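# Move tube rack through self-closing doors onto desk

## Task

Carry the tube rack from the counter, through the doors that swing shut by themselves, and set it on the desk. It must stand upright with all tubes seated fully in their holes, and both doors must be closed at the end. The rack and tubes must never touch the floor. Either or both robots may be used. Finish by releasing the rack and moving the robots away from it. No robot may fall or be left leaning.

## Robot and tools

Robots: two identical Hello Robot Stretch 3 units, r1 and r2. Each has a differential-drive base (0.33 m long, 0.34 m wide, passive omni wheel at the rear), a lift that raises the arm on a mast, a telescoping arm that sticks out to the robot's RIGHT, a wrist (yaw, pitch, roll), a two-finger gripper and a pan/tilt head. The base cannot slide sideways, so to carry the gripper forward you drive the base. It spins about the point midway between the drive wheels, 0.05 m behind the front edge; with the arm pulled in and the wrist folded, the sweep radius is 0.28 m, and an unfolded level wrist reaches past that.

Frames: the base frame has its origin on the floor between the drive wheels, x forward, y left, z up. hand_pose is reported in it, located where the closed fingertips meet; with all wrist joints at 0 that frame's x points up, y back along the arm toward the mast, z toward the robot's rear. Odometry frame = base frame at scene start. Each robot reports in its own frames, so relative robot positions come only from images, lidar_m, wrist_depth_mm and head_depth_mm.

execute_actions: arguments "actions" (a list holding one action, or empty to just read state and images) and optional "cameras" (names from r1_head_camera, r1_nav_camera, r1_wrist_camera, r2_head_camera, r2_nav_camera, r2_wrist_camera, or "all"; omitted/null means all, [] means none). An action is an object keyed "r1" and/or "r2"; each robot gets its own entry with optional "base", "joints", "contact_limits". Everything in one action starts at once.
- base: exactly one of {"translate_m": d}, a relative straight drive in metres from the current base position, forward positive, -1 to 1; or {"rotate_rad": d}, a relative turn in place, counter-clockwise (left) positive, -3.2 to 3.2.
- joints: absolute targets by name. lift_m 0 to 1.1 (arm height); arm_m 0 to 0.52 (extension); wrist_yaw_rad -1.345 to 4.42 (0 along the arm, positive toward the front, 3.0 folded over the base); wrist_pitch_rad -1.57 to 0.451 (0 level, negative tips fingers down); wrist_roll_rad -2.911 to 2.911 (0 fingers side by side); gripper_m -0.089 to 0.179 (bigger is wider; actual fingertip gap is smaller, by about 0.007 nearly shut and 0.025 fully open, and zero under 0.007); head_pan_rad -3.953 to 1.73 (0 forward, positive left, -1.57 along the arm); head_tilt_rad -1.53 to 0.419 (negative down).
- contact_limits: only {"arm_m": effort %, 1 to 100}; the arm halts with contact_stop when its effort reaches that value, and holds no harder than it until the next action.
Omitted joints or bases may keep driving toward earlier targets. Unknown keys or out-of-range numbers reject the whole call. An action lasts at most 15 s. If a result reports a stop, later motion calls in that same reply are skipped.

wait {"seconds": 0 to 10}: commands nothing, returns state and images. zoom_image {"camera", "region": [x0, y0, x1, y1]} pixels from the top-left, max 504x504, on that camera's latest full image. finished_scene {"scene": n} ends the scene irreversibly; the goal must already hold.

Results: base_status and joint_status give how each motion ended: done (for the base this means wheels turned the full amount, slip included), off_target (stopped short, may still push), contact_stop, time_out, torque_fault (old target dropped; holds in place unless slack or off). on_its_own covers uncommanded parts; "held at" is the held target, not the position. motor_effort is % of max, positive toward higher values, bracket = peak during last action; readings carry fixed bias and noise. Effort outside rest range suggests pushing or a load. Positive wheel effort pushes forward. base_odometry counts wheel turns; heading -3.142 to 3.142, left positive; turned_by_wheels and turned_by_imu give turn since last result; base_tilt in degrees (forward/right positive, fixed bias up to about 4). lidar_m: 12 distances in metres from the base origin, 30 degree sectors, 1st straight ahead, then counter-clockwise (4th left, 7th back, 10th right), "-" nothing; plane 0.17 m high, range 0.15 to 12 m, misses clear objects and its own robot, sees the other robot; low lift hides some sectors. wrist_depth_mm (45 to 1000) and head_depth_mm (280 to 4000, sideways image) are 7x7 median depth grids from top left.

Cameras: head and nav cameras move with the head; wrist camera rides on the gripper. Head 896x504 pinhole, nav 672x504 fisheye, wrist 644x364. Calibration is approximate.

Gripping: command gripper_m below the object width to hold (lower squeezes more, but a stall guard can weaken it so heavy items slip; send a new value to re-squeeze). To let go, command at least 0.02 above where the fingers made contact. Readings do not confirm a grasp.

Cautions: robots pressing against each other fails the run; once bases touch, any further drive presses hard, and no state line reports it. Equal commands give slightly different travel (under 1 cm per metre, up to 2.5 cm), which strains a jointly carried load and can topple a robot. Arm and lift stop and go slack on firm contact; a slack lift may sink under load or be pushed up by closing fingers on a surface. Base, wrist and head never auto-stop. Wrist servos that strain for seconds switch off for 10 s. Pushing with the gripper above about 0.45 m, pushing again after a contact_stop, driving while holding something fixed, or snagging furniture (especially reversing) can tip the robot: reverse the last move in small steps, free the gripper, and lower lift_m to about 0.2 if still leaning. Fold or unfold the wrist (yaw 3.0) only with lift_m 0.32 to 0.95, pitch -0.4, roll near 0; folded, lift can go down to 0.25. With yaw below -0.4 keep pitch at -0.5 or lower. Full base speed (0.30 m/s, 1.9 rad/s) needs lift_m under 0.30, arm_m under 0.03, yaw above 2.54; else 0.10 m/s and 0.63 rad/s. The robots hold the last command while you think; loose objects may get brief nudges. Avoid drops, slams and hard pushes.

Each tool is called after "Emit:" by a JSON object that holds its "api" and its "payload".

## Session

Emit:
{"api": "execute_actions", "payload": {"actions": []}}

Scene clock: 0.00 s.
r1.base_odometry: x=+0.000 y=+0.000 heading=+0.000 (m, m, rad; r1's odometry frame)
r1.turned_by_wheels: +0.000 (rad since the last result)
r1.turned_by_imu: +0.000 (rad since the last result)
r1.base_tilt: forward=+0.7 right=-1.4 (deg)
r1.lidar_m: 1.69 2.21 2.58 2.00 1.81 1.06 0.92 0.92 0.95 0.83 0.83 0.96
r1.head_depth_mm: 1499 1509 1520 1547 1579 1602 1638 / 1824 1843 1882 1921 1949 1993 2001 / 2214 2274 2284 2307 2315 2365 2215 / 2200 2236 2280 2264 2309 2282 2243 / 2156 2188 2187 2220 2190 2266 2217 / 2120 2135 2146 2131 2173 2203 2168 / 2074 2059 2076 2121 2151 2149 2138
r1.base_status: not commanded
r1.joint_positions: lift_m=+0.484 arm_m=-0.001 wrist_yaw_rad=+2.908 wrist_pitch_rad=-0.588 wrist_roll_rad=+0.001 gripper_m=+0.037 head_pan_rad=+0.017 head_tilt_rad=+0.014
r1.joint_status: not commanded
r1.motor_effort: left_wheel=+0 right_wheel=+0 lift_m=+28 arm_m=-1 wrist_yaw_rad=+0 wrist_pitch_rad=+4 wrist_roll_rad=+0 gripper_m=+0 head_pan_rad=+0 head_tilt_rad=+2 (%)
r1.hand_pose: x=+0.0251 y=+0.0503 z=+0.4608 quat_wxyz=(+0.283, +0.696, +0.125, +0.648) (m; r1's base frame)
r1.wrist_depth_mm: - - - - - - - / - - - - - - - / 956 - 982 981 983 975 964 / 819 - 838 830 839 827 822 / 709 712 747 718 724 715 737 / 633 634 - 635 633 639 642 / 566 583 - 578 568 568 570
r2.base_odometry: x=+0.000 y=+0.000 heading=+0.000 (m, m, rad; r2's odometry frame)
r2.turned_by_wheels: +0.000 (rad since the last result)
r2.turned_by_imu: +0.000 (rad since the last result)
r2.base_tilt: forward=+1.0 right=-1.7 (deg)
r2.lidar_m: 0.99 1.35 1.94 3.05 2.29 2.20 1.70 1.26 1.23 1.35 0.99 0.95
r2.head_depth_mm: 907 900 893 888 882 876 870 / 968 960 954 945 938 936 926 / 1037 1025 1018 1015 999 996 986 / 1116 1105 1094 1086 1073 1068 1061 / 1205 1192 1184 1170 1161 1152 1139 / 1309 1299 1287 1275 1261 1251 1241 / 1443 1433 1416 1393 1373 1361 1351
r2.base_status: not commanded
r2.joint_positions: lift_m=+0.315 arm_m=+0.002 wrist_yaw_rad=+2.974 wrist_pitch_rad=-0.627 wrist_roll_rad=+0.007 gripper_m=+0.037 head_pan_rad=-0.006 head_tilt_rad=+0.014
r2.joint_status: not commanded
r2.motor_effort: left_wheel=+0 right_wheel=+0 lift_m=+33 arm_m=+0 wrist_yaw_rad=+0 wrist_pitch_rad=+4 wrist_roll_rad=+0 gripper_m=+0 head_pan_rad=-1 head_tilt_rad=+1 (%)
r2.hand_pose: x=+0.0110 y=+0.0434 z=+0.2840 quat_wxyz=(+0.275, +0.691, +0.160, +0.650) (m; r2's base frame)
r2.wrist_depth_mm: - - - - - - - / 965 - 909 868 881 826 841 / 753 736 734 714 696 690 672 / 629 621 601 608 590 586 574 / 534 549 - 548 519 503 494 / 488 - - - - 448 442 / - - - - 406 401 398
pictures: r1_head_camera (sideways: a quarter turn clockwise sets it upright), r1_nav_camera (sideways: a quarter turn counterclockwise sets it upright), r1_wrist_camera, r2_head_camera (sideways: a quarter turn clockwise sets it upright), r2_nav_camera (sideways: a quarter turn counterclockwise sets it upright), r2_wrist_camera
camera_calibration (this result's frames):
r1_head_camera: T_world_to_cam=[[-0.0184206, 0.0303506, -0.99937, 1.3224], [-0.0259048, 0.999189, 0.0308226, -0.0393047], [0.999495, 0.0264562, -0.0176195, -0.0239725], [0, 0, 0, 1]] pos_world=[0.0473016, -0.000228587, 1.32235]
r1_nav_camera: T_world_to_cam=[[0.0217345, -0.0547969, 0.998261, -1.25511], [-0.015061, -0.998401, -0.0544767, 0.118359], [0.99965, -0.0138508, -0.022525, -0.0209062], [0, 0, 0, 1]] pos_world=[0.0499606, 0.0491038, 1.2589]
r1_wrist_camera: T_world_to_cam=[[0.960943, -0.276582, -0.00949942, -0.00885103], [-0.208288, -0.700211, -0.682877, 0.379508], [0.18222, 0.658185, -0.730471, 0.461957], [0, 0, 0, 1]] pos_world=[0.00337425, -0.040766, 0.59652]
r2_head_camera: T_world_to_cam=[[0.0652428, -0.025801, -0.997536, 1.31807], [-0.050121, 0.998319, -0.0290993, 0.043534], [0.99661, 0.051896, 0.0638399, -0.128333], [0, 0, 0, 1]] pos_world=[0.0440854, -0.00279331, 1.32429]
r2_nav_camera: T_world_to_cam=[[-0.0252606, 0.00877519, 0.999642, -1.26434], [-0.0126554, -0.999884, 0.00845752, 0.0467282], [0.999601, -0.0124372, 0.0253687, -0.0797562], [0, 0, 0, 1]] pos_world=[0.0483777, 0.0568257, 1.26552]
r2_wrist_camera: T_world_to_cam=[[0.991485, -0.126632, -0.0303723, 0.00763556], [-0.112096, -0.711227, -0.693967, 0.259748], [0.0662768, 0.691462, -0.719366, 0.333072], [0, 0, 0, 1]] pos_world=[-0.000528795, -0.0446002, 0.420089]
Images, in order (width x height): r1_head_camera 896x504, r1_nav_camera 672x504, r1_wrist_camera 644x364, r2_head_camera 896x504, r2_nav_camera 672x504, r2_wrist_camera 644x364.

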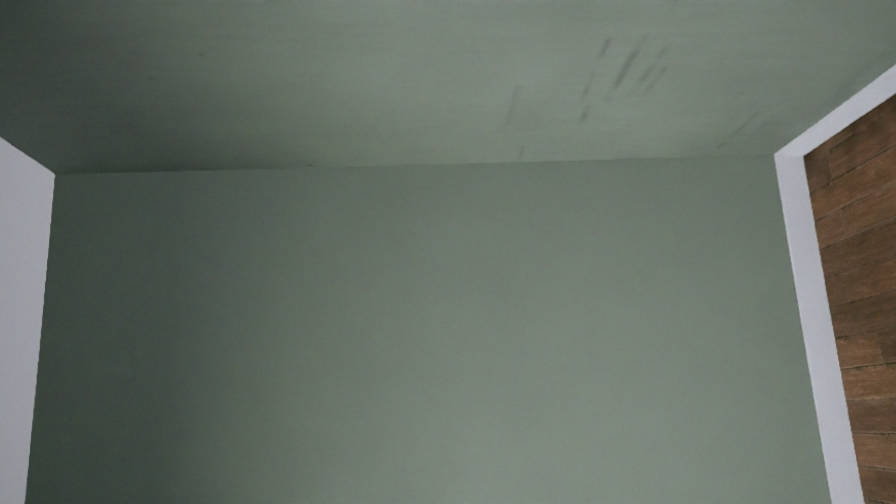

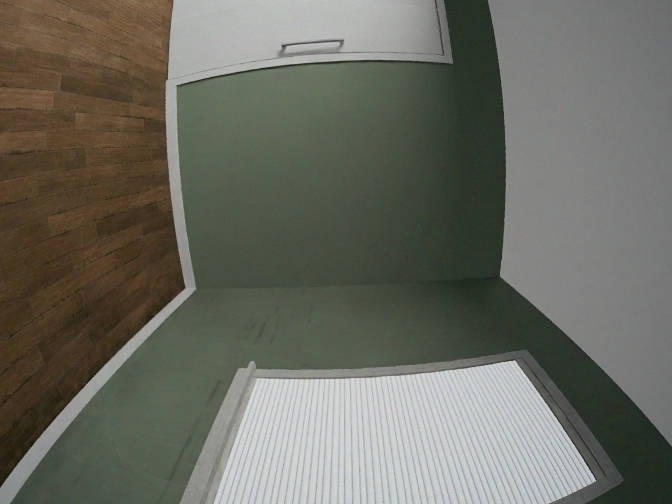

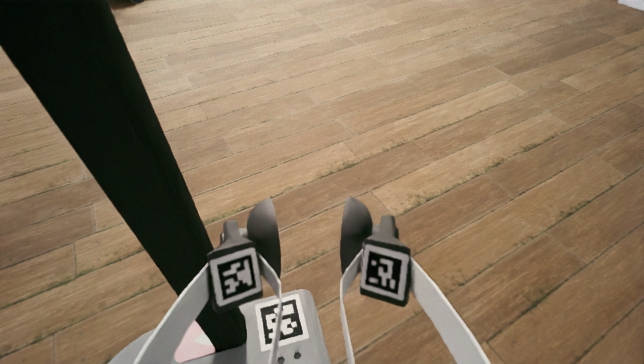

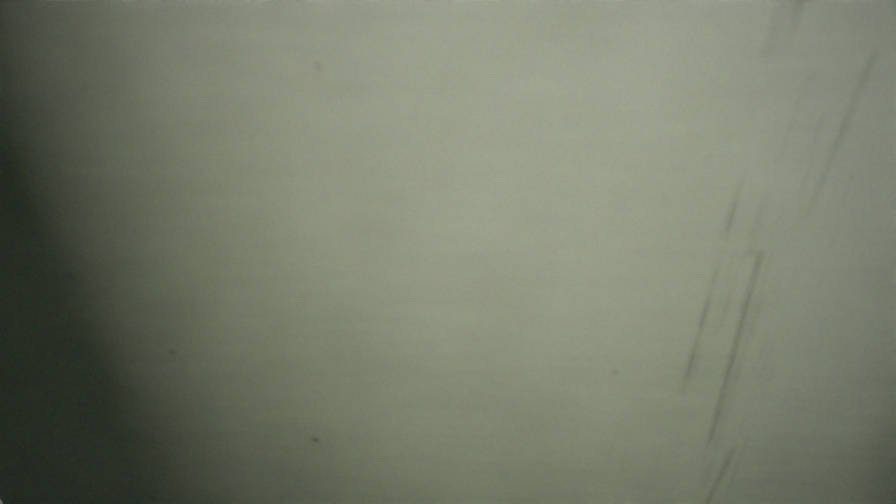

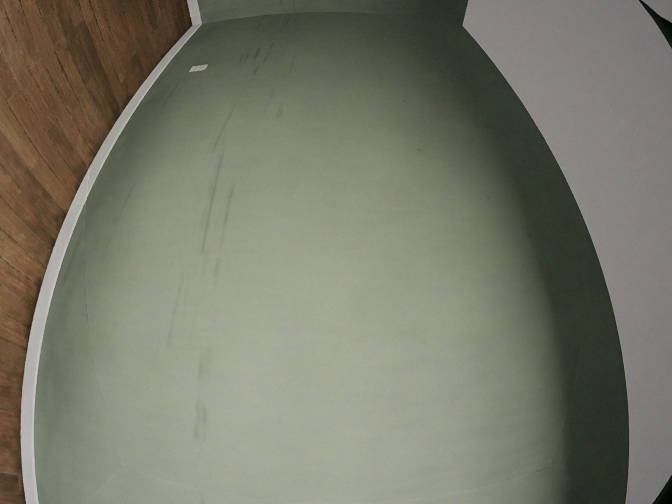

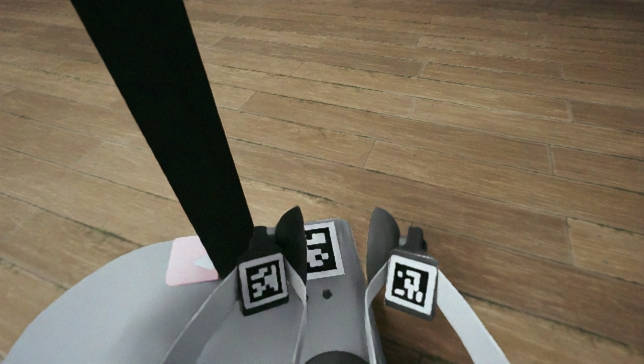

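Emit:
{"api": "execute_actions", "payload": {"actions": [{"r1":{"joints":{"head_pan_rad":1.5,"head_tilt_rad":-0.5}},"r2":{"joints":{"head_pan_rad":1.7,"head_tilt_rad":-0.5}}}], "cameras": ["r1_nav_camera","r2_nav_camera"]}}

Emit:
{"api": "execute_actions", "payload": {"actions": [{"r1":{"joints":{"head_pan_rad":-2.6,"head_tilt_rad":-0.5}},"r2":{"joints":{"head_pan_rad":-2.4,"head_tilt_rad":-0.5}}}], "cameras": ["r1_nav_camera","r2_nav_camera"]}}

Scene clock: 4.67 s.
r1.base_odometry: x=+0.000 y=+0.000 heading=+0.000 (m, m, rad; r1's odometry frame)
r1.turned_by_wheels: +0.000 (rad since the last result)
r1.turned_by_imu: -0.001 (rad since the last result)
r1.base_tilt: forward=+0.7 right=-1.6 (deg)
r1.lidar_m: 1.69 2.22 2.58 1.99 1.82 1.06 0.92 0.92 0.95 0.82 0.83 0.96
r1.head_depth_mm: 3302 3589 3393 2422 1874 1542 1299 / 3887 3914 3455 2406 1886 1527 1318 / 3751 3449 3448 2420 1887 1553 1307 / 3616 3444 3470 2504 1910 1551 1308 / 3503 3244 3448 2500 1921 1573 1309 / 3482 3200 3272 2283 1923 1568 1323 / 3287 3011 3070 2300 1942 1582 1338
r1.base_status: not commanded
r1.joint_positions: lift_m=+0.484 arm_m=-0.001 wrist_yaw_rad=+2.908 wrist_pitch_rad=-0.588 wrist_roll_rad=+0.001 gripper_m=+0.037 head_pan_rad=+1.493 head_tilt_rad=-0.493
r1.joint_status: all done
r1.motor_effort: left_wheel=+0(0) right_wheel=+0(0) lift_m=+27(27) arm_m=-1(1) wrist_yaw_rad=+0(0) wrist_pitch_rad=+4(5) wrist_roll_rad=+0(0) gripper_m=+0(0) head_pan_rad=+5(56) head_tilt_rad=-5(41) (%)
r1.hand_pose: x=+0.0251 y=+0.0503 z=+0.4608 quat_wxyz=(+0.283, +0.696, +0.125, +0.648) (m; r1's base frame)
r1.wrist_depth_mm: - - - - - - - / - - - - - - - / 981 - 967 977 965 971 979 / 827 - 826 828 836 823 838 / 708 710 740 714 739 717 716 / 638 636 - 634 642 640 645 / 567 581 - 584 573 572 578
r2.base_odometry: x=+0.000 y=+0.000 heading=+0.000 (m, m, rad; r2's odometry frame)
r2.turned_by_wheels: +0.000 (rad since the last result)
r2.turned_by_imu: +0.000 (rad since the last result)
r2.base_tilt: forward=+1.0 right=-1.7 (deg)
r2.lidar_m: 0.98 1.35 1.94 3.04 2.29 2.20 1.70 1.26 1.23 1.35 0.99 0.95
r2.head_depth_mm: 2624 2753 3032 2859 2031 1576 1298 / 2801 3027 3296 2877 2046 1581 1291 / 2978 3281 3561 2836 2031 1586 1294 / 2963 3194 3519 2888 2039 1581 1299 / 2664 2830 3096 2875 2051 1577 1291 / 2375 2545 2759 2882 2127 - - / 2215 - - - - - -
r2.base_status: not commanded
r2.joint_positions: lift_m=+0.315 arm_m=+0.002 wrist_yaw_rad=+2.974 wrist_pitch_rad=-0.627 wrist_roll_rad=+0.007 gripper_m=+0.037 head_pan_rad=+1.693 head_tilt_rad=-0.493
r2.joint_status: all done
r2.motor_effort: left_wheel=+0(0) right_wheel=+0(0) lift_m=+33(33) arm_m=-1(0) wrist_yaw_rad=-1(1) wrist_pitch_rad=+4(4) wrist_roll_rad=+0(0) gripper_m=+0(0) head_pan_rad=+3(30) head_tilt_rad=-3(24) (%)
r2.hand_pose: x=+0.0110 y=+0.0434 z=+0.2840 quat_wxyz=(+0.275, +0.691, +0.160, +0.650) (m; r2's base frame)
r2.wrist_depth_mm: - - - - - - - / 952 - 911 873 885 833 826 / 756 747 712 714 693 677 670 / 634 618 612 596 593 579 575 / 545 540 - 552 519 507 495 / 481 - - - - 443 443 / - - - - 401 401 390
pictures: r1_nav_camera (sideways: a quarter turn counterclockwise sets it upright), r2_nav_camera (sideways: a quarter turn counterclockwise sets it upright)
camera_calibration (this result's frames):
r1_nav_camera: T_world_to_cam=[[0.0942289, 0.497635, 0.862253, -1.07785], [0.990756, -0.131777, -0.0322188, 0.0832165], [0.0975921, 0.857318, -0.505452, 0.613136], [0, 0, 0, 1]] pos_world=[-0.0407195, 0.021692, 1.24198]
r2_nav_camera: T_world_to_cam=[[-0.0650083, 0.459418, 0.885838, -1.1153], [0.992748, 0.119732, 0.0107582, 0.0376065], [-0.10112, 0.880113, -0.46387, 0.563745], [0, 0, 0, 1]] pos_world=[-0.0528316, 0.0117276, 1.24908]
Images, in order (width x height): r1_nav_camera 672x504, r2_nav_camera 672x504.

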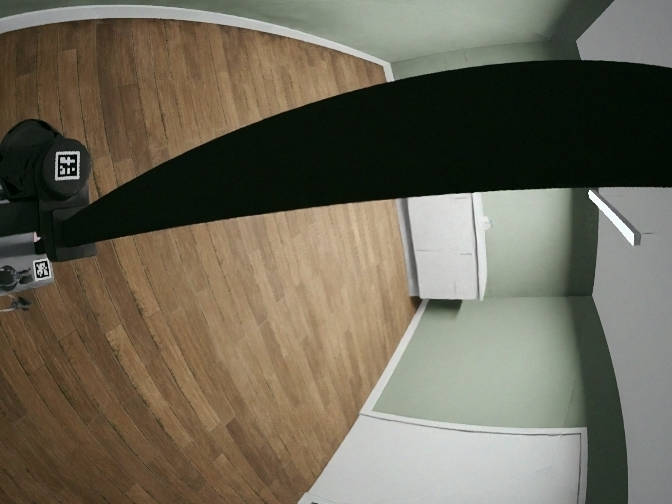

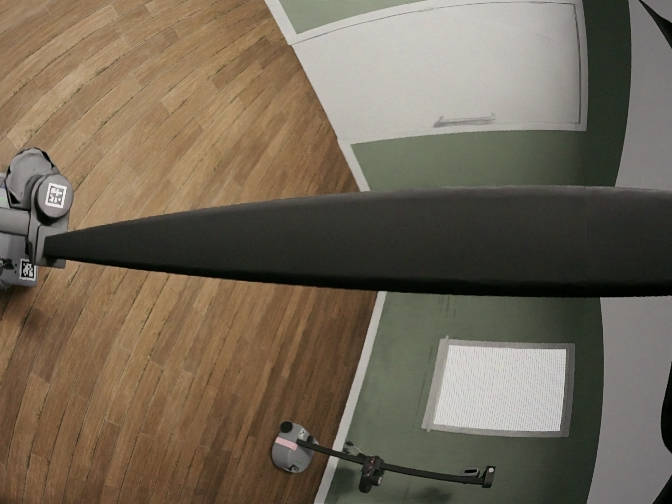

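Scene clock: 7.10 s.
r1.base_odometry: x=+0.000 y=+0.000 heading=+0.000 (m, m, rad; r1's odometry frame)
r1.turned_by_wheels: +0.000 (rad since the last result)
r1.turned_by_imu: -0.001 (rad since the last result)
r1.base_tilt: forward=+0.8 right=-1.4 (deg)
r1.lidar_m: 1.69 2.21 2.58 2.00 1.81 1.06 0.92 0.92 0.95 0.83 0.83 0.96
r1.head_depth_mm: 762 827 907 1002 1119 1275 1288 / 777 844 930 1032 1167 1323 1295 / 798 868 958 1062 1204 1394 1313 / 813 895 988 1113 1258 1440 1320 / 840 924 1016 1148 1303 1482 1317 / 861 946 1053 1191 1363 1509 1332 / 887 977 1096 1236 1423 1539 1336
r1.base_status: not commanded
r1.joint_positions: lift_m=+0.484 arm_m=-0.001 wrist_yaw_rad=+2.908 wrist_pitch_rad=-0.588 wrist_roll_rad=+0.001 gripper_m=+0.037 head_pan_rad=-2.593 head_tilt_rad=-0.494
r1.joint_status: all done
r1.motor_effort: left_wheel=+0(0) right_wheel=+0(0) lift_m=+28(27) arm_m=-1(2) wrist_yaw_rad=+0(0) wrist_pitch_rad=+4(5) wrist_roll_rad=+0(0) gripper_m=+0(0) head_pan_rad=-4(54) head_tilt_rad=-4(4) (%)
r1.hand_pose: x=+0.0251 y=+0.0503 z=+0.4608 quat_wxyz=(+0.283, +0.696, +0.125, +0.648) (m; r1's base frame)
r1.wrist_depth_mm: - - - - - - - / - - - - - - - / 964 - 966 967 978 973 965 / 831 - 837 837 828 835 817 / 724 716 735 729 730 720 724 / 632 631 - 639 633 636 640 / 568 581 - 581 577 573 570
r2.base_odometry: x=+0.000 y=+0.000 heading=+0.000 (m, m, rad; r2's odometry frame)
r2.turned_by_wheels: +0.000 (rad since the last result)
r2.turned_by_imu: +0.000 (rad since the last result)
r2.base_tilt: forward=+1.0 right=-1.6 (deg)
r2.lidar_m: 0.99 1.35 1.94 3.04 2.28 2.21 1.70 1.26 1.23 1.35 0.99 0.95
r2.head_depth_mm: 1727 1905 1416 1512 1714 1575 1297 / 1687 1839 1414 1458 1660 1579 1289 / 1637 1786 1419 1418 1596 1589 1294 / 1607 1735 1420 1373 1539 1589 1294 / 1565 1691 1419 1336 1496 1586 1291 / 1527 1647 1764 1963 2051 1590 1301 / 1483 1603 1748 1915 2023 1588 1304
r2.base_status: not commanded
r2.joint_positions: lift_m=+0.315 arm_m=+0.002 wrist_yaw_rad=+2.974 wrist_pitch_rad=-0.627 wrist_roll_rad=+0.007 gripper_m=+0.037 head_pan_rad=-2.393 head_tilt_rad=-0.494
r2.joint_status: all done
r2.motor_effort: left_wheel=+0(0) right_wheel=+0(0) lift_m=+33(33) arm_m=+0(1) wrist_yaw_rad=+1(0) wrist_pitch_rad=+4(4) wrist_roll_rad=+0(0) gripper_m=+0(0) head_pan_rad=-3(33) head_tilt_rad=-3(2) (%)
r2.hand_pose: x=+0.0110 y=+0.0434 z=+0.2840 quat_wxyz=(+0.275, +0.691, +0.160, +0.650) (m; r2's base frame)
r2.wrist_depth_mm: - - - - - - - / 938 - 893 857 866 815 829 / 762 739 736 707 694 699 676 / 637 619 601 593 593 582 579 / 535 540 - 551 525 506 505 / 477 - - - - 452 448 / - - - - 405 400 397
pictures: r1_nav_camera (sideways: a quarter turn counterclockwise sets it upright), r2_nav_camera (sideways: a quarter turn counterclockwise sets it upright)
camera_calibration (this result's frames):
r1_nav_camera: T_world_to_cam=[[-0.45851, -0.215732, 0.862107, -1.07429], [-0.474451, 0.879693, -0.0322031, 0.0921338], [-0.751442, -0.423793, -0.505702, 0.618641], [0, 0, 0, 1]] pos_world=[0.0160116, -0.0506334, 1.24197]
r2_nav_camera: T_world_to_cam=[[-0.334087, -0.322288, 0.885729, -1.11352], [-0.679322, 0.733761, 0.0107587, 0.0478055], [-0.653381, -0.598101, -0.464078, 0.567384], [0, 0, 0, 1]] pos_world=[0.031181, -0.0545981, 1.24907]
Images, in order (width x height): r1_nav_camera 672x504, r2_nav_camera 672x504.

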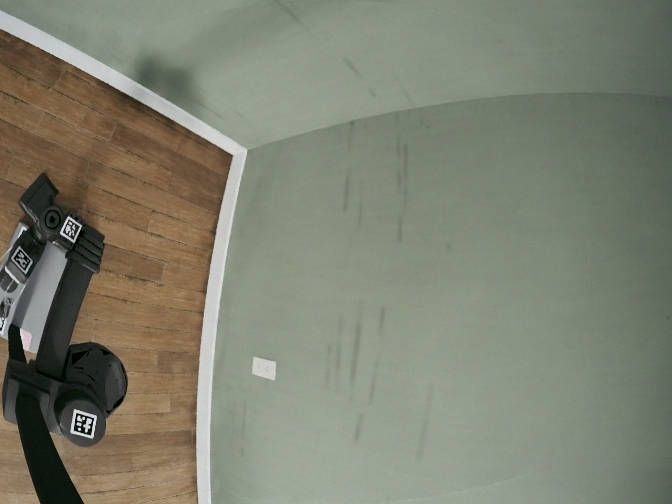

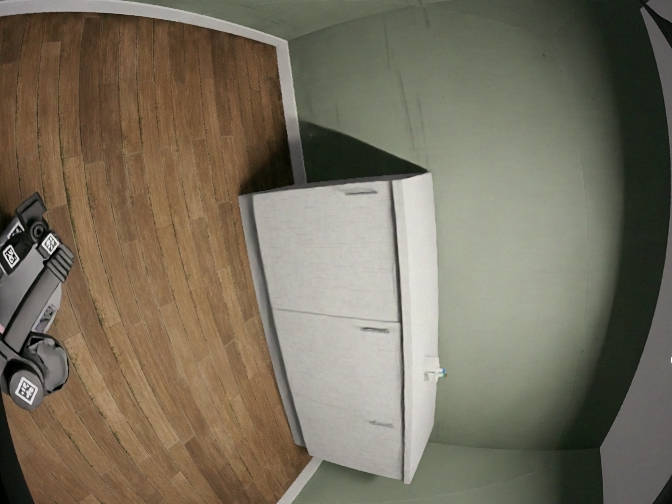

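Emit:
{"api": "execute_actions", "payload": {"actions": [{"r1":{"base":{"rotate_rad":1.3},"joints":{"lift_m":0.27,"head_pan_rad":-0.3,"head_tilt_rad":-0.5}},"r2":{"base":{"translate_m":-0.8},"joints":{"lift_m":0.27,"head_pan_rad":-2.2}}}], "cameras": ["r1_nav_camera","r2_nav_camera"]}}

Scene clock: 30.33 s.
r1.base_odometry: x=+0.000 y=+0.000 heading=+1.300 (m, m, rad; r1's odometry frame)
r1.turned_by_wheels: +1.300 (rad since the last result)
r1.turned_by_imu: +1.294 (rad since the last result)
r1.base_tilt: forward=+0.6 right=-1.6 (deg)
r1.lidar_m: 2.55 3.28 1.31 0.96 0.93 0.96 0.86 0.83 0.86 1.18 2.21 2.29
r1.head_depth_mm: 2111 2283 2460 2383 1882 1540 1299 / 2236 2430 2656 2404 1894 1542 1305 / 2401 2628 2881 2461 1914 1555 1317 / 2614 2858 3072 2463 1902 1551 1304 / 2832 3076 3337 2485 1905 1553 1325 / 3084 3436 3595 2488 1940 1577 1328 / 3420 3926 3531 2535 1936 1577 1339
r1.base_status: done
r1.joint_positions: lift_m=+0.270 arm_m=-0.001 wrist_yaw_rad=+2.908 wrist_pitch_rad=-0.588 wrist_roll_rad=+0.001 gripper_m=+0.037 head_pan_rad=-0.307 head_tilt_rad=-0.494
r1.joint_status: all done
r1.motor_effort: left_wheel=-2(8) right_wheel=+2(6) lift_m=+17(24) arm_m=-2(1) wrist_yaw_rad=+0(0) wrist_pitch_rad=+4(4) wrist_roll_rad=+0(0) gripper_m=+0(0) head_pan_rad=+5(55) head_tilt_rad=-4(4) (%)
r1.hand_pose: x=+0.0251 y=+0.0502 z=+0.2469 quat_wxyz=(+0.283, +0.696, +0.125, +0.648) (m; r1's base frame)
r1.wrist_depth_mm: - 867 946 963 976 953 950 / - 743 763 762 755 760 768 / 610 - 617 619 622 619 627 / 525 - 546 539 528 527 528 / 470 - - - 469 463 458 / - - - - 409 408 411 / - - - - 366 368 369
r2.base_odometry: x=-0.800 y=+0.000 heading=+0.000 (m, m, rad; r2's odometry frame)
r2.turned_by_wheels: +0.000 (rad since the last result)
r2.turned_by_imu: -0.004 (rad since the last result)
r2.base_tilt: forward=+0.8 right=-1.6 (deg)
r2.lidar_m: 1.71 2.32 3.31 2.16 1.57 1.51 1.12 0.83 0.81 0.84 1.71 1.65
r2.head_depth_mm: 1229 1345 1414 914 990 1134 1260 / 1223 1331 1403 906 986 1121 1258 / 1215 1322 1401 904 980 1108 1266 / 1207 1313 1387 898 975 1106 1261 / 1201 1305 1378 899 970 1104 1265 / 1194 1297 1367 902 964 1096 1262 / 1188 1284 1353 899 957 1090 1236
r2.base_status: done
r2.joint_positions: lift_m=+0.270 arm_m=+0.002 wrist_yaw_rad=+2.974 wrist_pitch_rad=-0.628 wrist_roll_rad=+0.007 gripper_m=+0.037 head_pan_rad=-2.207 head_tilt_rad=-0.494
r2.joint_status: all done
r2.motor_effort: left_wheel=+0(4) right_wheel=-1(5) lift_m=+24(28) arm_m=+0(0) wrist_yaw_rad=+0(0) wrist_pitch_rad=+4(4) wrist_roll_rad=+0(0) gripper_m=+1(0) head_pan_rad=+3(16) head_tilt_rad=-3(2) (%)
r2.hand_pose: x=+0.0110 y=+0.0433 z=+0.2390 quat_wxyz=(+0.275, +0.691, +0.161, +0.649) (m; r2's base frame)
r2.wrist_depth_mm: - - - - 995 972 934 / 860 - 805 800 767 749 760 / 667 676 658 644 626 617 594 / 553 552 568 552 534 526 513 / 488 - - - 470 453 452 / - - - - - 404 397 / - - - - 362 355 357
pictures: r1_nav_camera (sideways: a quarter turn counterclockwise sets it upright), r2_nav_camera (sideways: a quarter turn counterclockwise sets it upright)
camera_calibration (this result's frames):
r1_nav_camera: T_world_to_cam=[[0.463708, -0.204861, 0.861978, -1.07975], [-0.353229, -0.934983, -0.0321893, 0.0913764], [0.812529, -0.289549, -0.505922, 0.609386], [0, 0, 0, 1]] pos_world=[0.0378215, 0.0406839, 1.24196]
r2_nav_camera: T_world_to_cam=[[-0.26908, -0.378761, 0.885515, -1.11363], [-0.803125, 0.595713, 0.0107595, 0.0485596], [-0.531588, -0.708284, -0.464486, 0.567173], [0, 0, 0, 1]] pos_world=[0.0408451, -0.0490089, 1.24906]
Images, in order (width x height): r1_nav_camera 672x504, r2_nav_camera 672x504.

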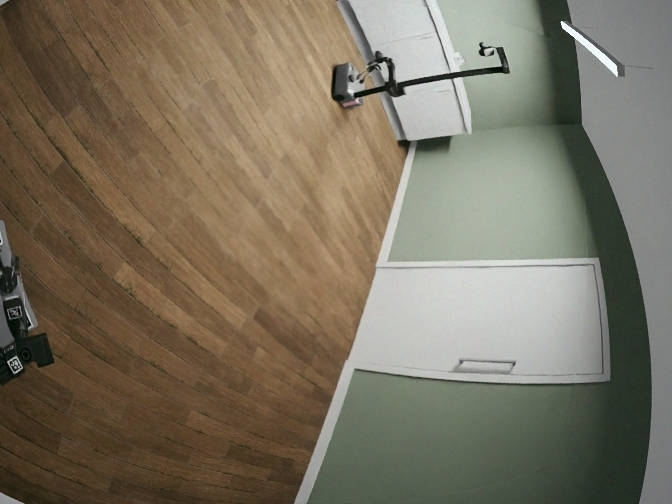

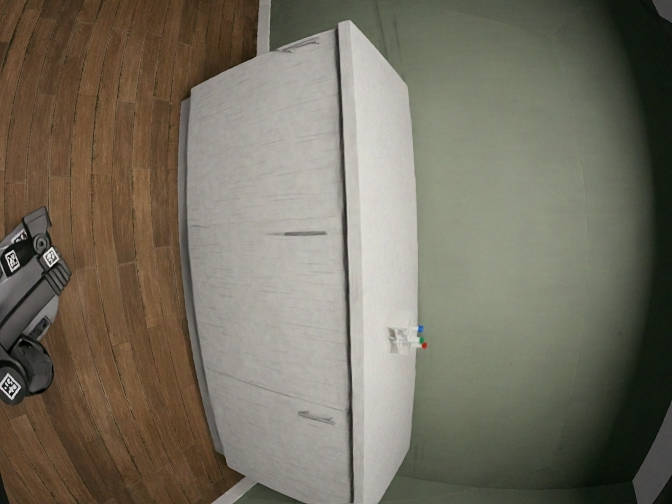

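Emit:
{"api": "execute_actions", "payload": {"actions": [{"r1":{"base":{"translate_m":1.0}},"r2":{"base":{"translate_m":-0.6}}}], "cameras": []}}

Emit:
{"api": "execute_actions", "payload": {"actions": [{"r1":{"base":{"translate_m":0.7}},"r2":{"base":{"rotate_rad":-0.53},"joints":{"head_pan_rad":-1.6,"head_tilt_rad":-0.6}}}], "cameras": []}}

Emit:
{"api": "execute_actions", "payload": {"actions": [{"r1":{"base":{"rotate_rad":-0.97},"joints":{"head_pan_rad":-0.2,"lift_m":0.8,"wrist_pitch_rad":-0.4}},"r2":{"joints":{"lift_m":0.94,"wrist_pitch_rad":-0.4}}}], "cameras": ["r1_nav_camera","r2_nav_camera","r2_head_camera"]}}

Scene clock: 43.50 s.
r1.base_odometry: x=+0.268 y=+0.964 heading=+1.300 (m, m, rad; r1's odometry frame)
r1.turned_by_wheels: +0.000 (rad since the last result)
r1.turned_by_imu: +0.008 (rad since the last result)
r1.base_tilt: forward=+0.8 right=-1.6 (deg)
r1.lidar_m: 2.00 2.42 1.98 1.46 1.43 1.48 1.76 1.69 1.77 1.78 1.71 1.79
r1.head_depth_mm: 1617 1760 1902 2082 1861 1530 1296 / 1737 1906 2066 2247 1897 1554 1307 / 1886 2037 2264 2375 1897 1543 1306 / 2045 2238 2483 2453 1920 1557 1318 / 2204 2449 2770 2467 1910 1555 1323 / 2390 2704 3043 2468 1934 1574 1316 / 2656 2997 2907 2310 1935 1581 1330
r1.base_status: done
r1.joint_positions: lift_m=+0.270 arm_m=-0.001 wrist_yaw_rad=+2.908 wrist_pitch_rad=-0.588 wrist_roll_rad=+0.001 gripper_m=+0.037 head_pan_rad=-0.307 head_tilt_rad=-0.495
r1.joint_status: not commanded
r1.motor_effort: left_wheel=-2(7) right_wheel=+2(8) lift_m=+18(17) arm_m=-2(2) wrist_yaw_rad=+0(0) wrist_pitch_rad=+4(5) wrist_roll_rad=+0(0) gripper_m=+1(0) head_pan_rad=+5(4) head_tilt_rad=-4(4) (%)
r1.hand_pose: x=+0.0251 y=+0.0502 z=+0.2469 quat_wxyz=(+0.283, +0.696, +0.125, +0.648) (m; r1's base frame)
r1.wrist_depth_mm: - 937 954 954 948 953 954 / - 749 758 756 752 770 760 / 606 - 621 624 617 625 629 / 524 - 541 537 529 532 533 / 472 - - - 465 461 463 / - - - - 405 406 411 / - - - - 365 366 368
r2.base_odometry: x=-1.400 y=+0.000 heading=+0.000 (m, m, rad; r2's odometry frame)
r2.turned_by_wheels: +0.000 (rad since the last result)
r2.turned_by_imu: -0.003 (rad since the last result)
r2.base_tilt: forward=+1.0 right=-1.6 (deg)
r2.lidar_m: 2.24 2.03 3.63 1.42 1.03 0.99 0.69 0.52 0.50 0.52 0.72 2.17
r2.head_depth_mm: 971 1059 1148 844 623 672 781 / 964 1057 1141 844 605 666 774 / 959 1043 1131 847 606 653 769 / 951 1033 1120 848 606 661 766 / 947 1030 1125 849 606 655 757 / 941 1021 1119 797 606 651 751 / 934 1011 1113 722 607 647 747
r2.base_status: done
r2.joint_positions: lift_m=+0.270 arm_m=+0.002 wrist_yaw_rad=+2.974 wrist_pitch_rad=-0.628 wrist_roll_rad=+0.007 gripper_m=+0.037 head_pan_rad=-2.207 head_tilt_rad=-0.494
r2.joint_status: not commanded
r2.motor_effort: left_wheel=+1(5) right_wheel=-1(7) lift_m=+24(24) arm_m=+0(1) wrist_yaw_rad=+1(0) wrist_pitch_rad=+4(4) wrist_roll_rad=+0(0) gripper_m=+0(0) head_pan_rad=+2(3) head_tilt_rad=-2(2) (%)
r2.hand_pose: x=+0.0110 y=+0.0433 z=+0.2389 quat_wxyz=(+0.275, +0.691, +0.161, +0.649) (m; r2's base frame)
r2.wrist_depth_mm: 872 - - - 988 981 947 / 820 - 813 783 761 745 734 / 672 658 636 637 626 604 603 / 558 558 553 545 541 521 522 / 491 - - - 475 453 448 / - - - - - 404 401 / - - - - 358 360 354
pictures: none
No camera images: the call's "cameras" was empty. Leave "cameras" out to get every camera's image.

Scene clock: 47.53 s.
r1.base_odometry: x=+0.455 y=+1.638 heading=+1.300 (m, m, rad; r1's odometry frame)
r1.turned_by_wheels: +0.000 (rad since the last result)
r1.turned_by_imu: +0.006 (rad since the last result)
r1.base_tilt: forward=+0.8 right=-1.4 (deg)
r1.lidar_m: 1.23 1.80 1.90 1.81 1.78 1.83 2.38 2.30 1.92 1.42 1.38 1.44
r1.head_depth_mm: 1310 1411 1525 1661 1797 1535 1302 / 1398 1518 1637 1808 1890 1534 1300 / 1514 1630 1791 1994 1898 1546 1305 / 1623 1774 1973 2201 1886 1550 1313 / 1778 1969 2207 2392 1920 1567 1324 / 1950 2187 2493 2512 1933 1558 1327 / 2155 2402 2068 2103 1628 1538 1332
r1.base_status: done
r1.joint_positions: lift_m=+0.270 arm_m=-0.001 wrist_yaw_rad=+2.908 wrist_pitch_rad=-0.588 wrist_roll_rad=+0.001 gripper_m=+0.037 head_pan_rad=-0.307 head_tilt_rad=-0.495
r1.joint_status: not commanded
r1.motor_effort: left_wheel=-2(6) right_wheel=+2(6) lift_m=+17(18) arm_m=-1(2) wrist_yaw_rad=+0(1) wrist_pitch_rad=+4(5) wrist_roll_rad=+0(0) gripper_m=+0(0) head_pan_rad=+5(5) head_tilt_rad=-3(4) (%)
r1.hand_pose: x=+0.0251 y=+0.0502 z=+0.2469 quat_wxyz=(+0.283, +0.696, +0.125, +0.648) (m; r1's base frame)
r1.wrist_depth_mm: - 936 942 961 977 971 957 / - 740 756 750 753 763 753 / 600 - 620 626 632 627 625 / 524 - 546 532 530 528 538 / 472 - - - 463 464 460 / - - - - 408 407 410 / - - - - 366 368 366
r2.base_odometry: x=-1.400 y=+0.000 heading=-0.530 (m, m, rad; r2's odometry frame)
r2.turned_by_wheels: -0.530 (rad since the last result)
r2.turned_by_imu: -0.522 (rad since the last result)
r2.base_tilt: forward=+1.0 right=-1.6 (deg)
r2.lidar_m: 2.17 2.23 1.33 1.35 1.41 1.03 0.99 0.69 0.52 0.50 0.52 0.72
r2.head_depth_mm: 945 1046 1026 701 621 732 895 / 944 1041 1030 705 623 737 900 / 943 1044 1034 706 626 740 909 / 944 1047 1040 704 629 746 918 / 945 1047 1039 707 634 752 920 / 946 1045 1041 708 636 756 930 / 946 1045 1048 698 638 759 936
r2.base_status: done
r2.joint_positions: lift_m=+0.270 arm_m=+0.002 wrist_yaw_rad=+2.974 wrist_pitch_rad=-0.628 wrist_roll_rad=+0.007 gripper_m=+0.037 head_pan_rad=-1.607 head_tilt_rad=-0.593
r2.joint_status: all done
r2.motor_effort: left_wheel=+2(6) right_wheel=-3(8) lift_m=+24(24) arm_m=+0(0) wrist_yaw_rad=+0(1) wrist_pitch_rad=+4(4) wrist_roll_rad=+0(0) gripper_m=+0(0) head_pan_rad=+3(27) head_tilt_rad=-3(12) (%)
r2.hand_pose: x=+0.0110 y=+0.0433 z=+0.2389 quat_wxyz=(+0.275, +0.691, +0.161, +0.649) (m; r2's base frame)
r2.wrist_depth_mm: - - - - - 948 932 / 834 - 806 823 780 748 737 / 679 655 647 635 631 615 601 / 576 553 570 559 534 518 519 / 481 - - - 471 455 449 / - - - - - 403 389 / - - - - 359 360 353
pictures: none
No camera images: the call's "cameras" was empty. Leave "cameras" out to get every camera's image.

Scene clock: 54.47 s.
r1.base_odometry: x=+0.455 y=+1.638 heading=+0.330 (m, m, rad; r1's odometry frame)
r1.turned_by_wheels: -0.970 (rad since the last result)
r1.turned_by_imu: -0.968 (rad since the last result)
r1.base_tilt: forward=+0.7 right=-1.5 (deg)
r1.lidar_m: 1.38 1.48 1.23 1.80 1.95 1.78 1.75 1.87 2.34 2.30 1.79 1.40
r1.head_depth_mm: 1236 1341 1503 1679 1820 1539 1301 / 1232 1337 1483 1663 1805 1536 1296 / 1210 1334 1465 1637 1784 1537 1309 / 1202 1299 1434 1600 1757 1556 1312 / 1184 1288 1423 1586 1748 1576 1318 / 1168 1277 1397 1559 1756 1576 1327 / 1157 1260 1370 1529 1714 1570 1335
r1.base_status: done
r1.joint_positions: lift_m=+0.800 arm_m=-0.001 wrist_yaw_rad=+2.908 wrist_pitch_rad=-0.421 wrist_roll_rad=+0.001 gripper_m=+0.037 head_pan_rad=-0.207 head_tilt_rad=-0.495
r1.joint_status: all done
r1.motor_effort: left_wheel=+1(8) right_wheel=-1(4) lift_m=+36(38) arm_m=-1(2) wrist_yaw_rad=+0(1) wrist_pitch_rad=+8(8) wrist_roll_rad=+0(0) gripper_m=+0(0) head_pan_rad=+5(18) head_tilt_rad=-3(4) (%)
r1.hand_pose: x=+0.0307 y=+0.0739 z=+0.8117 quat_wxyz=(+0.228, +0.704, +0.066, +0.669) (m; r1's base frame)
r1.wrist_depth_mm: - - - - - - - / - - - - - - - / - - - - - - - / - - - - - - - / - - - - - - - / - - - - - - - / 967 966 980 975 947 961 964
r2.base_odometry: x=-1.400 y=+0.000 heading=-0.530 (m, m, rad; r2's odometry frame)
r2.turned_by_wheels: +0.000 (rad since the last result)
r2.turned_by_imu: +0.000 (rad since the last result)
r2.base_tilt: forward=+0.9 right=-1.7 (deg)
r2.lidar_m: 2.16 2.24 1.25 1.35 1.41 1.03 0.99 0.69 0.52 0.50 0.52 0.72
r2.head_depth_mm: 943 1048 1026 702 577 - - / 938 1038 1031 705 622 - - / 945 1047 1034 705 626 - - / 943 1045 1034 705 629 - - / 945 1048 1042 708 633 - - / 944 1047 1044 710 636 754 961 / 944 1046 1045 699 638 759 936
r2.base_status: not commanded
r2.joint_positions: lift_m=+0.940 arm_m=+0.002 wrist_yaw_rad=+2.974 wrist_pitch_rad=-0.421 wrist_roll_rad=+0.007 gripper_m=+0.037 head_pan_rad=-1.607 head_tilt_rad=-0.593
r2.joint_status: all done
r2.motor_effort: left_wheel=+2(2) right_wheel=-2(3) lift_m=+43(46) arm_m=+0(0) wrist_yaw_rad=+0(0) wrist_pitch_rad=+7(8) wrist_roll_rad=+0(0) gripper_m=+0(0) head_pan_rad=+3(2) head_tilt_rad=-3(3) (%)
r2.hand_pose: x=+0.0161 y=+0.0737 z=+0.9516 quat_wxyz=(+0.206, +0.704, +0.089, +0.674) (m; r2's base frame)
r2.wrist_depth_mm: - - - - - - - / - - - - - - - / - - - - - - - / - - - - - - - / - - - - - - - / - - - - - - - / - - - - - - -
pictures: r1_nav_camera (sideways: a quarter turn counterclockwise sets it upright), r2_head_camera (sideways: a quarter turn clockwise sets it upright), r2_nav_camera (sideways: a quarter turn counterclockwise sets it upright)
camera_calibration (this result's frames):
r1_nav_camera: T_world_to_cam=[[0.482565, -0.15771, 0.861544, -1.0793], [-0.258175, -0.965563, -0.0321427, 0.0907358], [0.836944, -0.206919, -0.506664, 0.610203], [0, 0, 0, 1]] pos_world=[0.0335521, 0.0436574, 1.24195]
r2_head_camera: T_world_to_cam=[[-0.00669648, 0.516177, -0.856456, 1.13409], [0.999625, 0.0261963, 0.00797236, -0.0111413], [0.0265511, -0.856081, -0.516159, 0.632494], [0, 0, 0, 1]] pos_world=[0.00193805, -0.0436315, 1.29785]
r2_nav_camera: T_world_to_cam=[[-0.011327, -0.549658, 0.835313, -1.04974], [-0.99925, 0.0371533, 0.0108978, 0.0495773], [-0.0370247, -0.834563, -0.549667, 0.674987], [0, 0, 0, 1]] pos_world=[0.0626409, -0.015521, 1.24734]
Images, in order (width x height): r1_nav_camera 672x504, r2_head_camera 896x504, r2_nav_camera 672x504.

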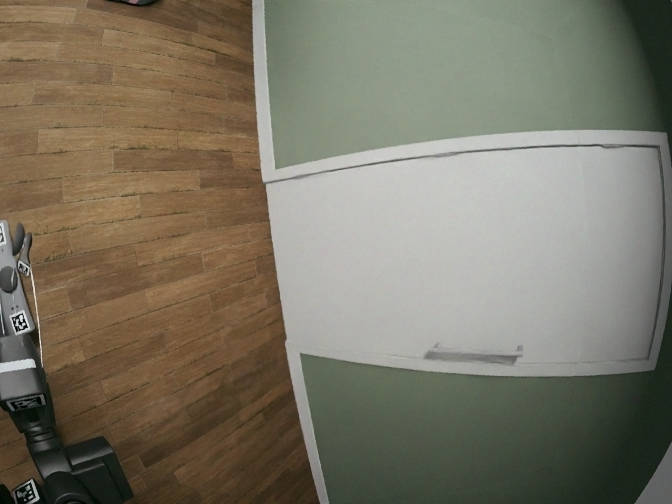

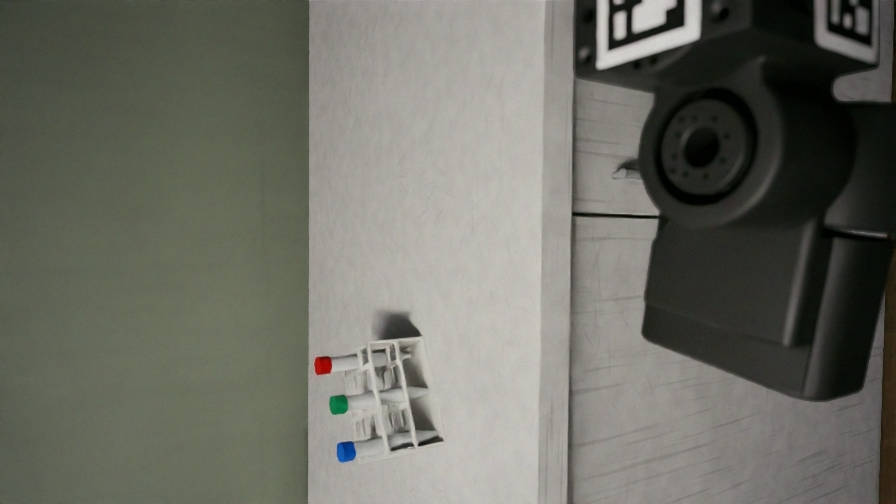

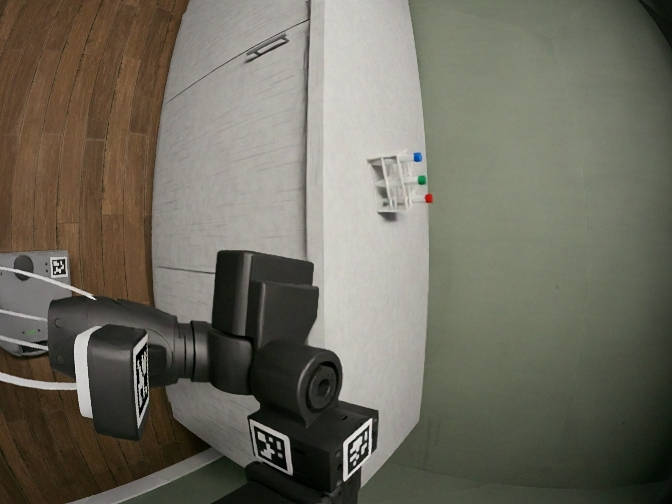

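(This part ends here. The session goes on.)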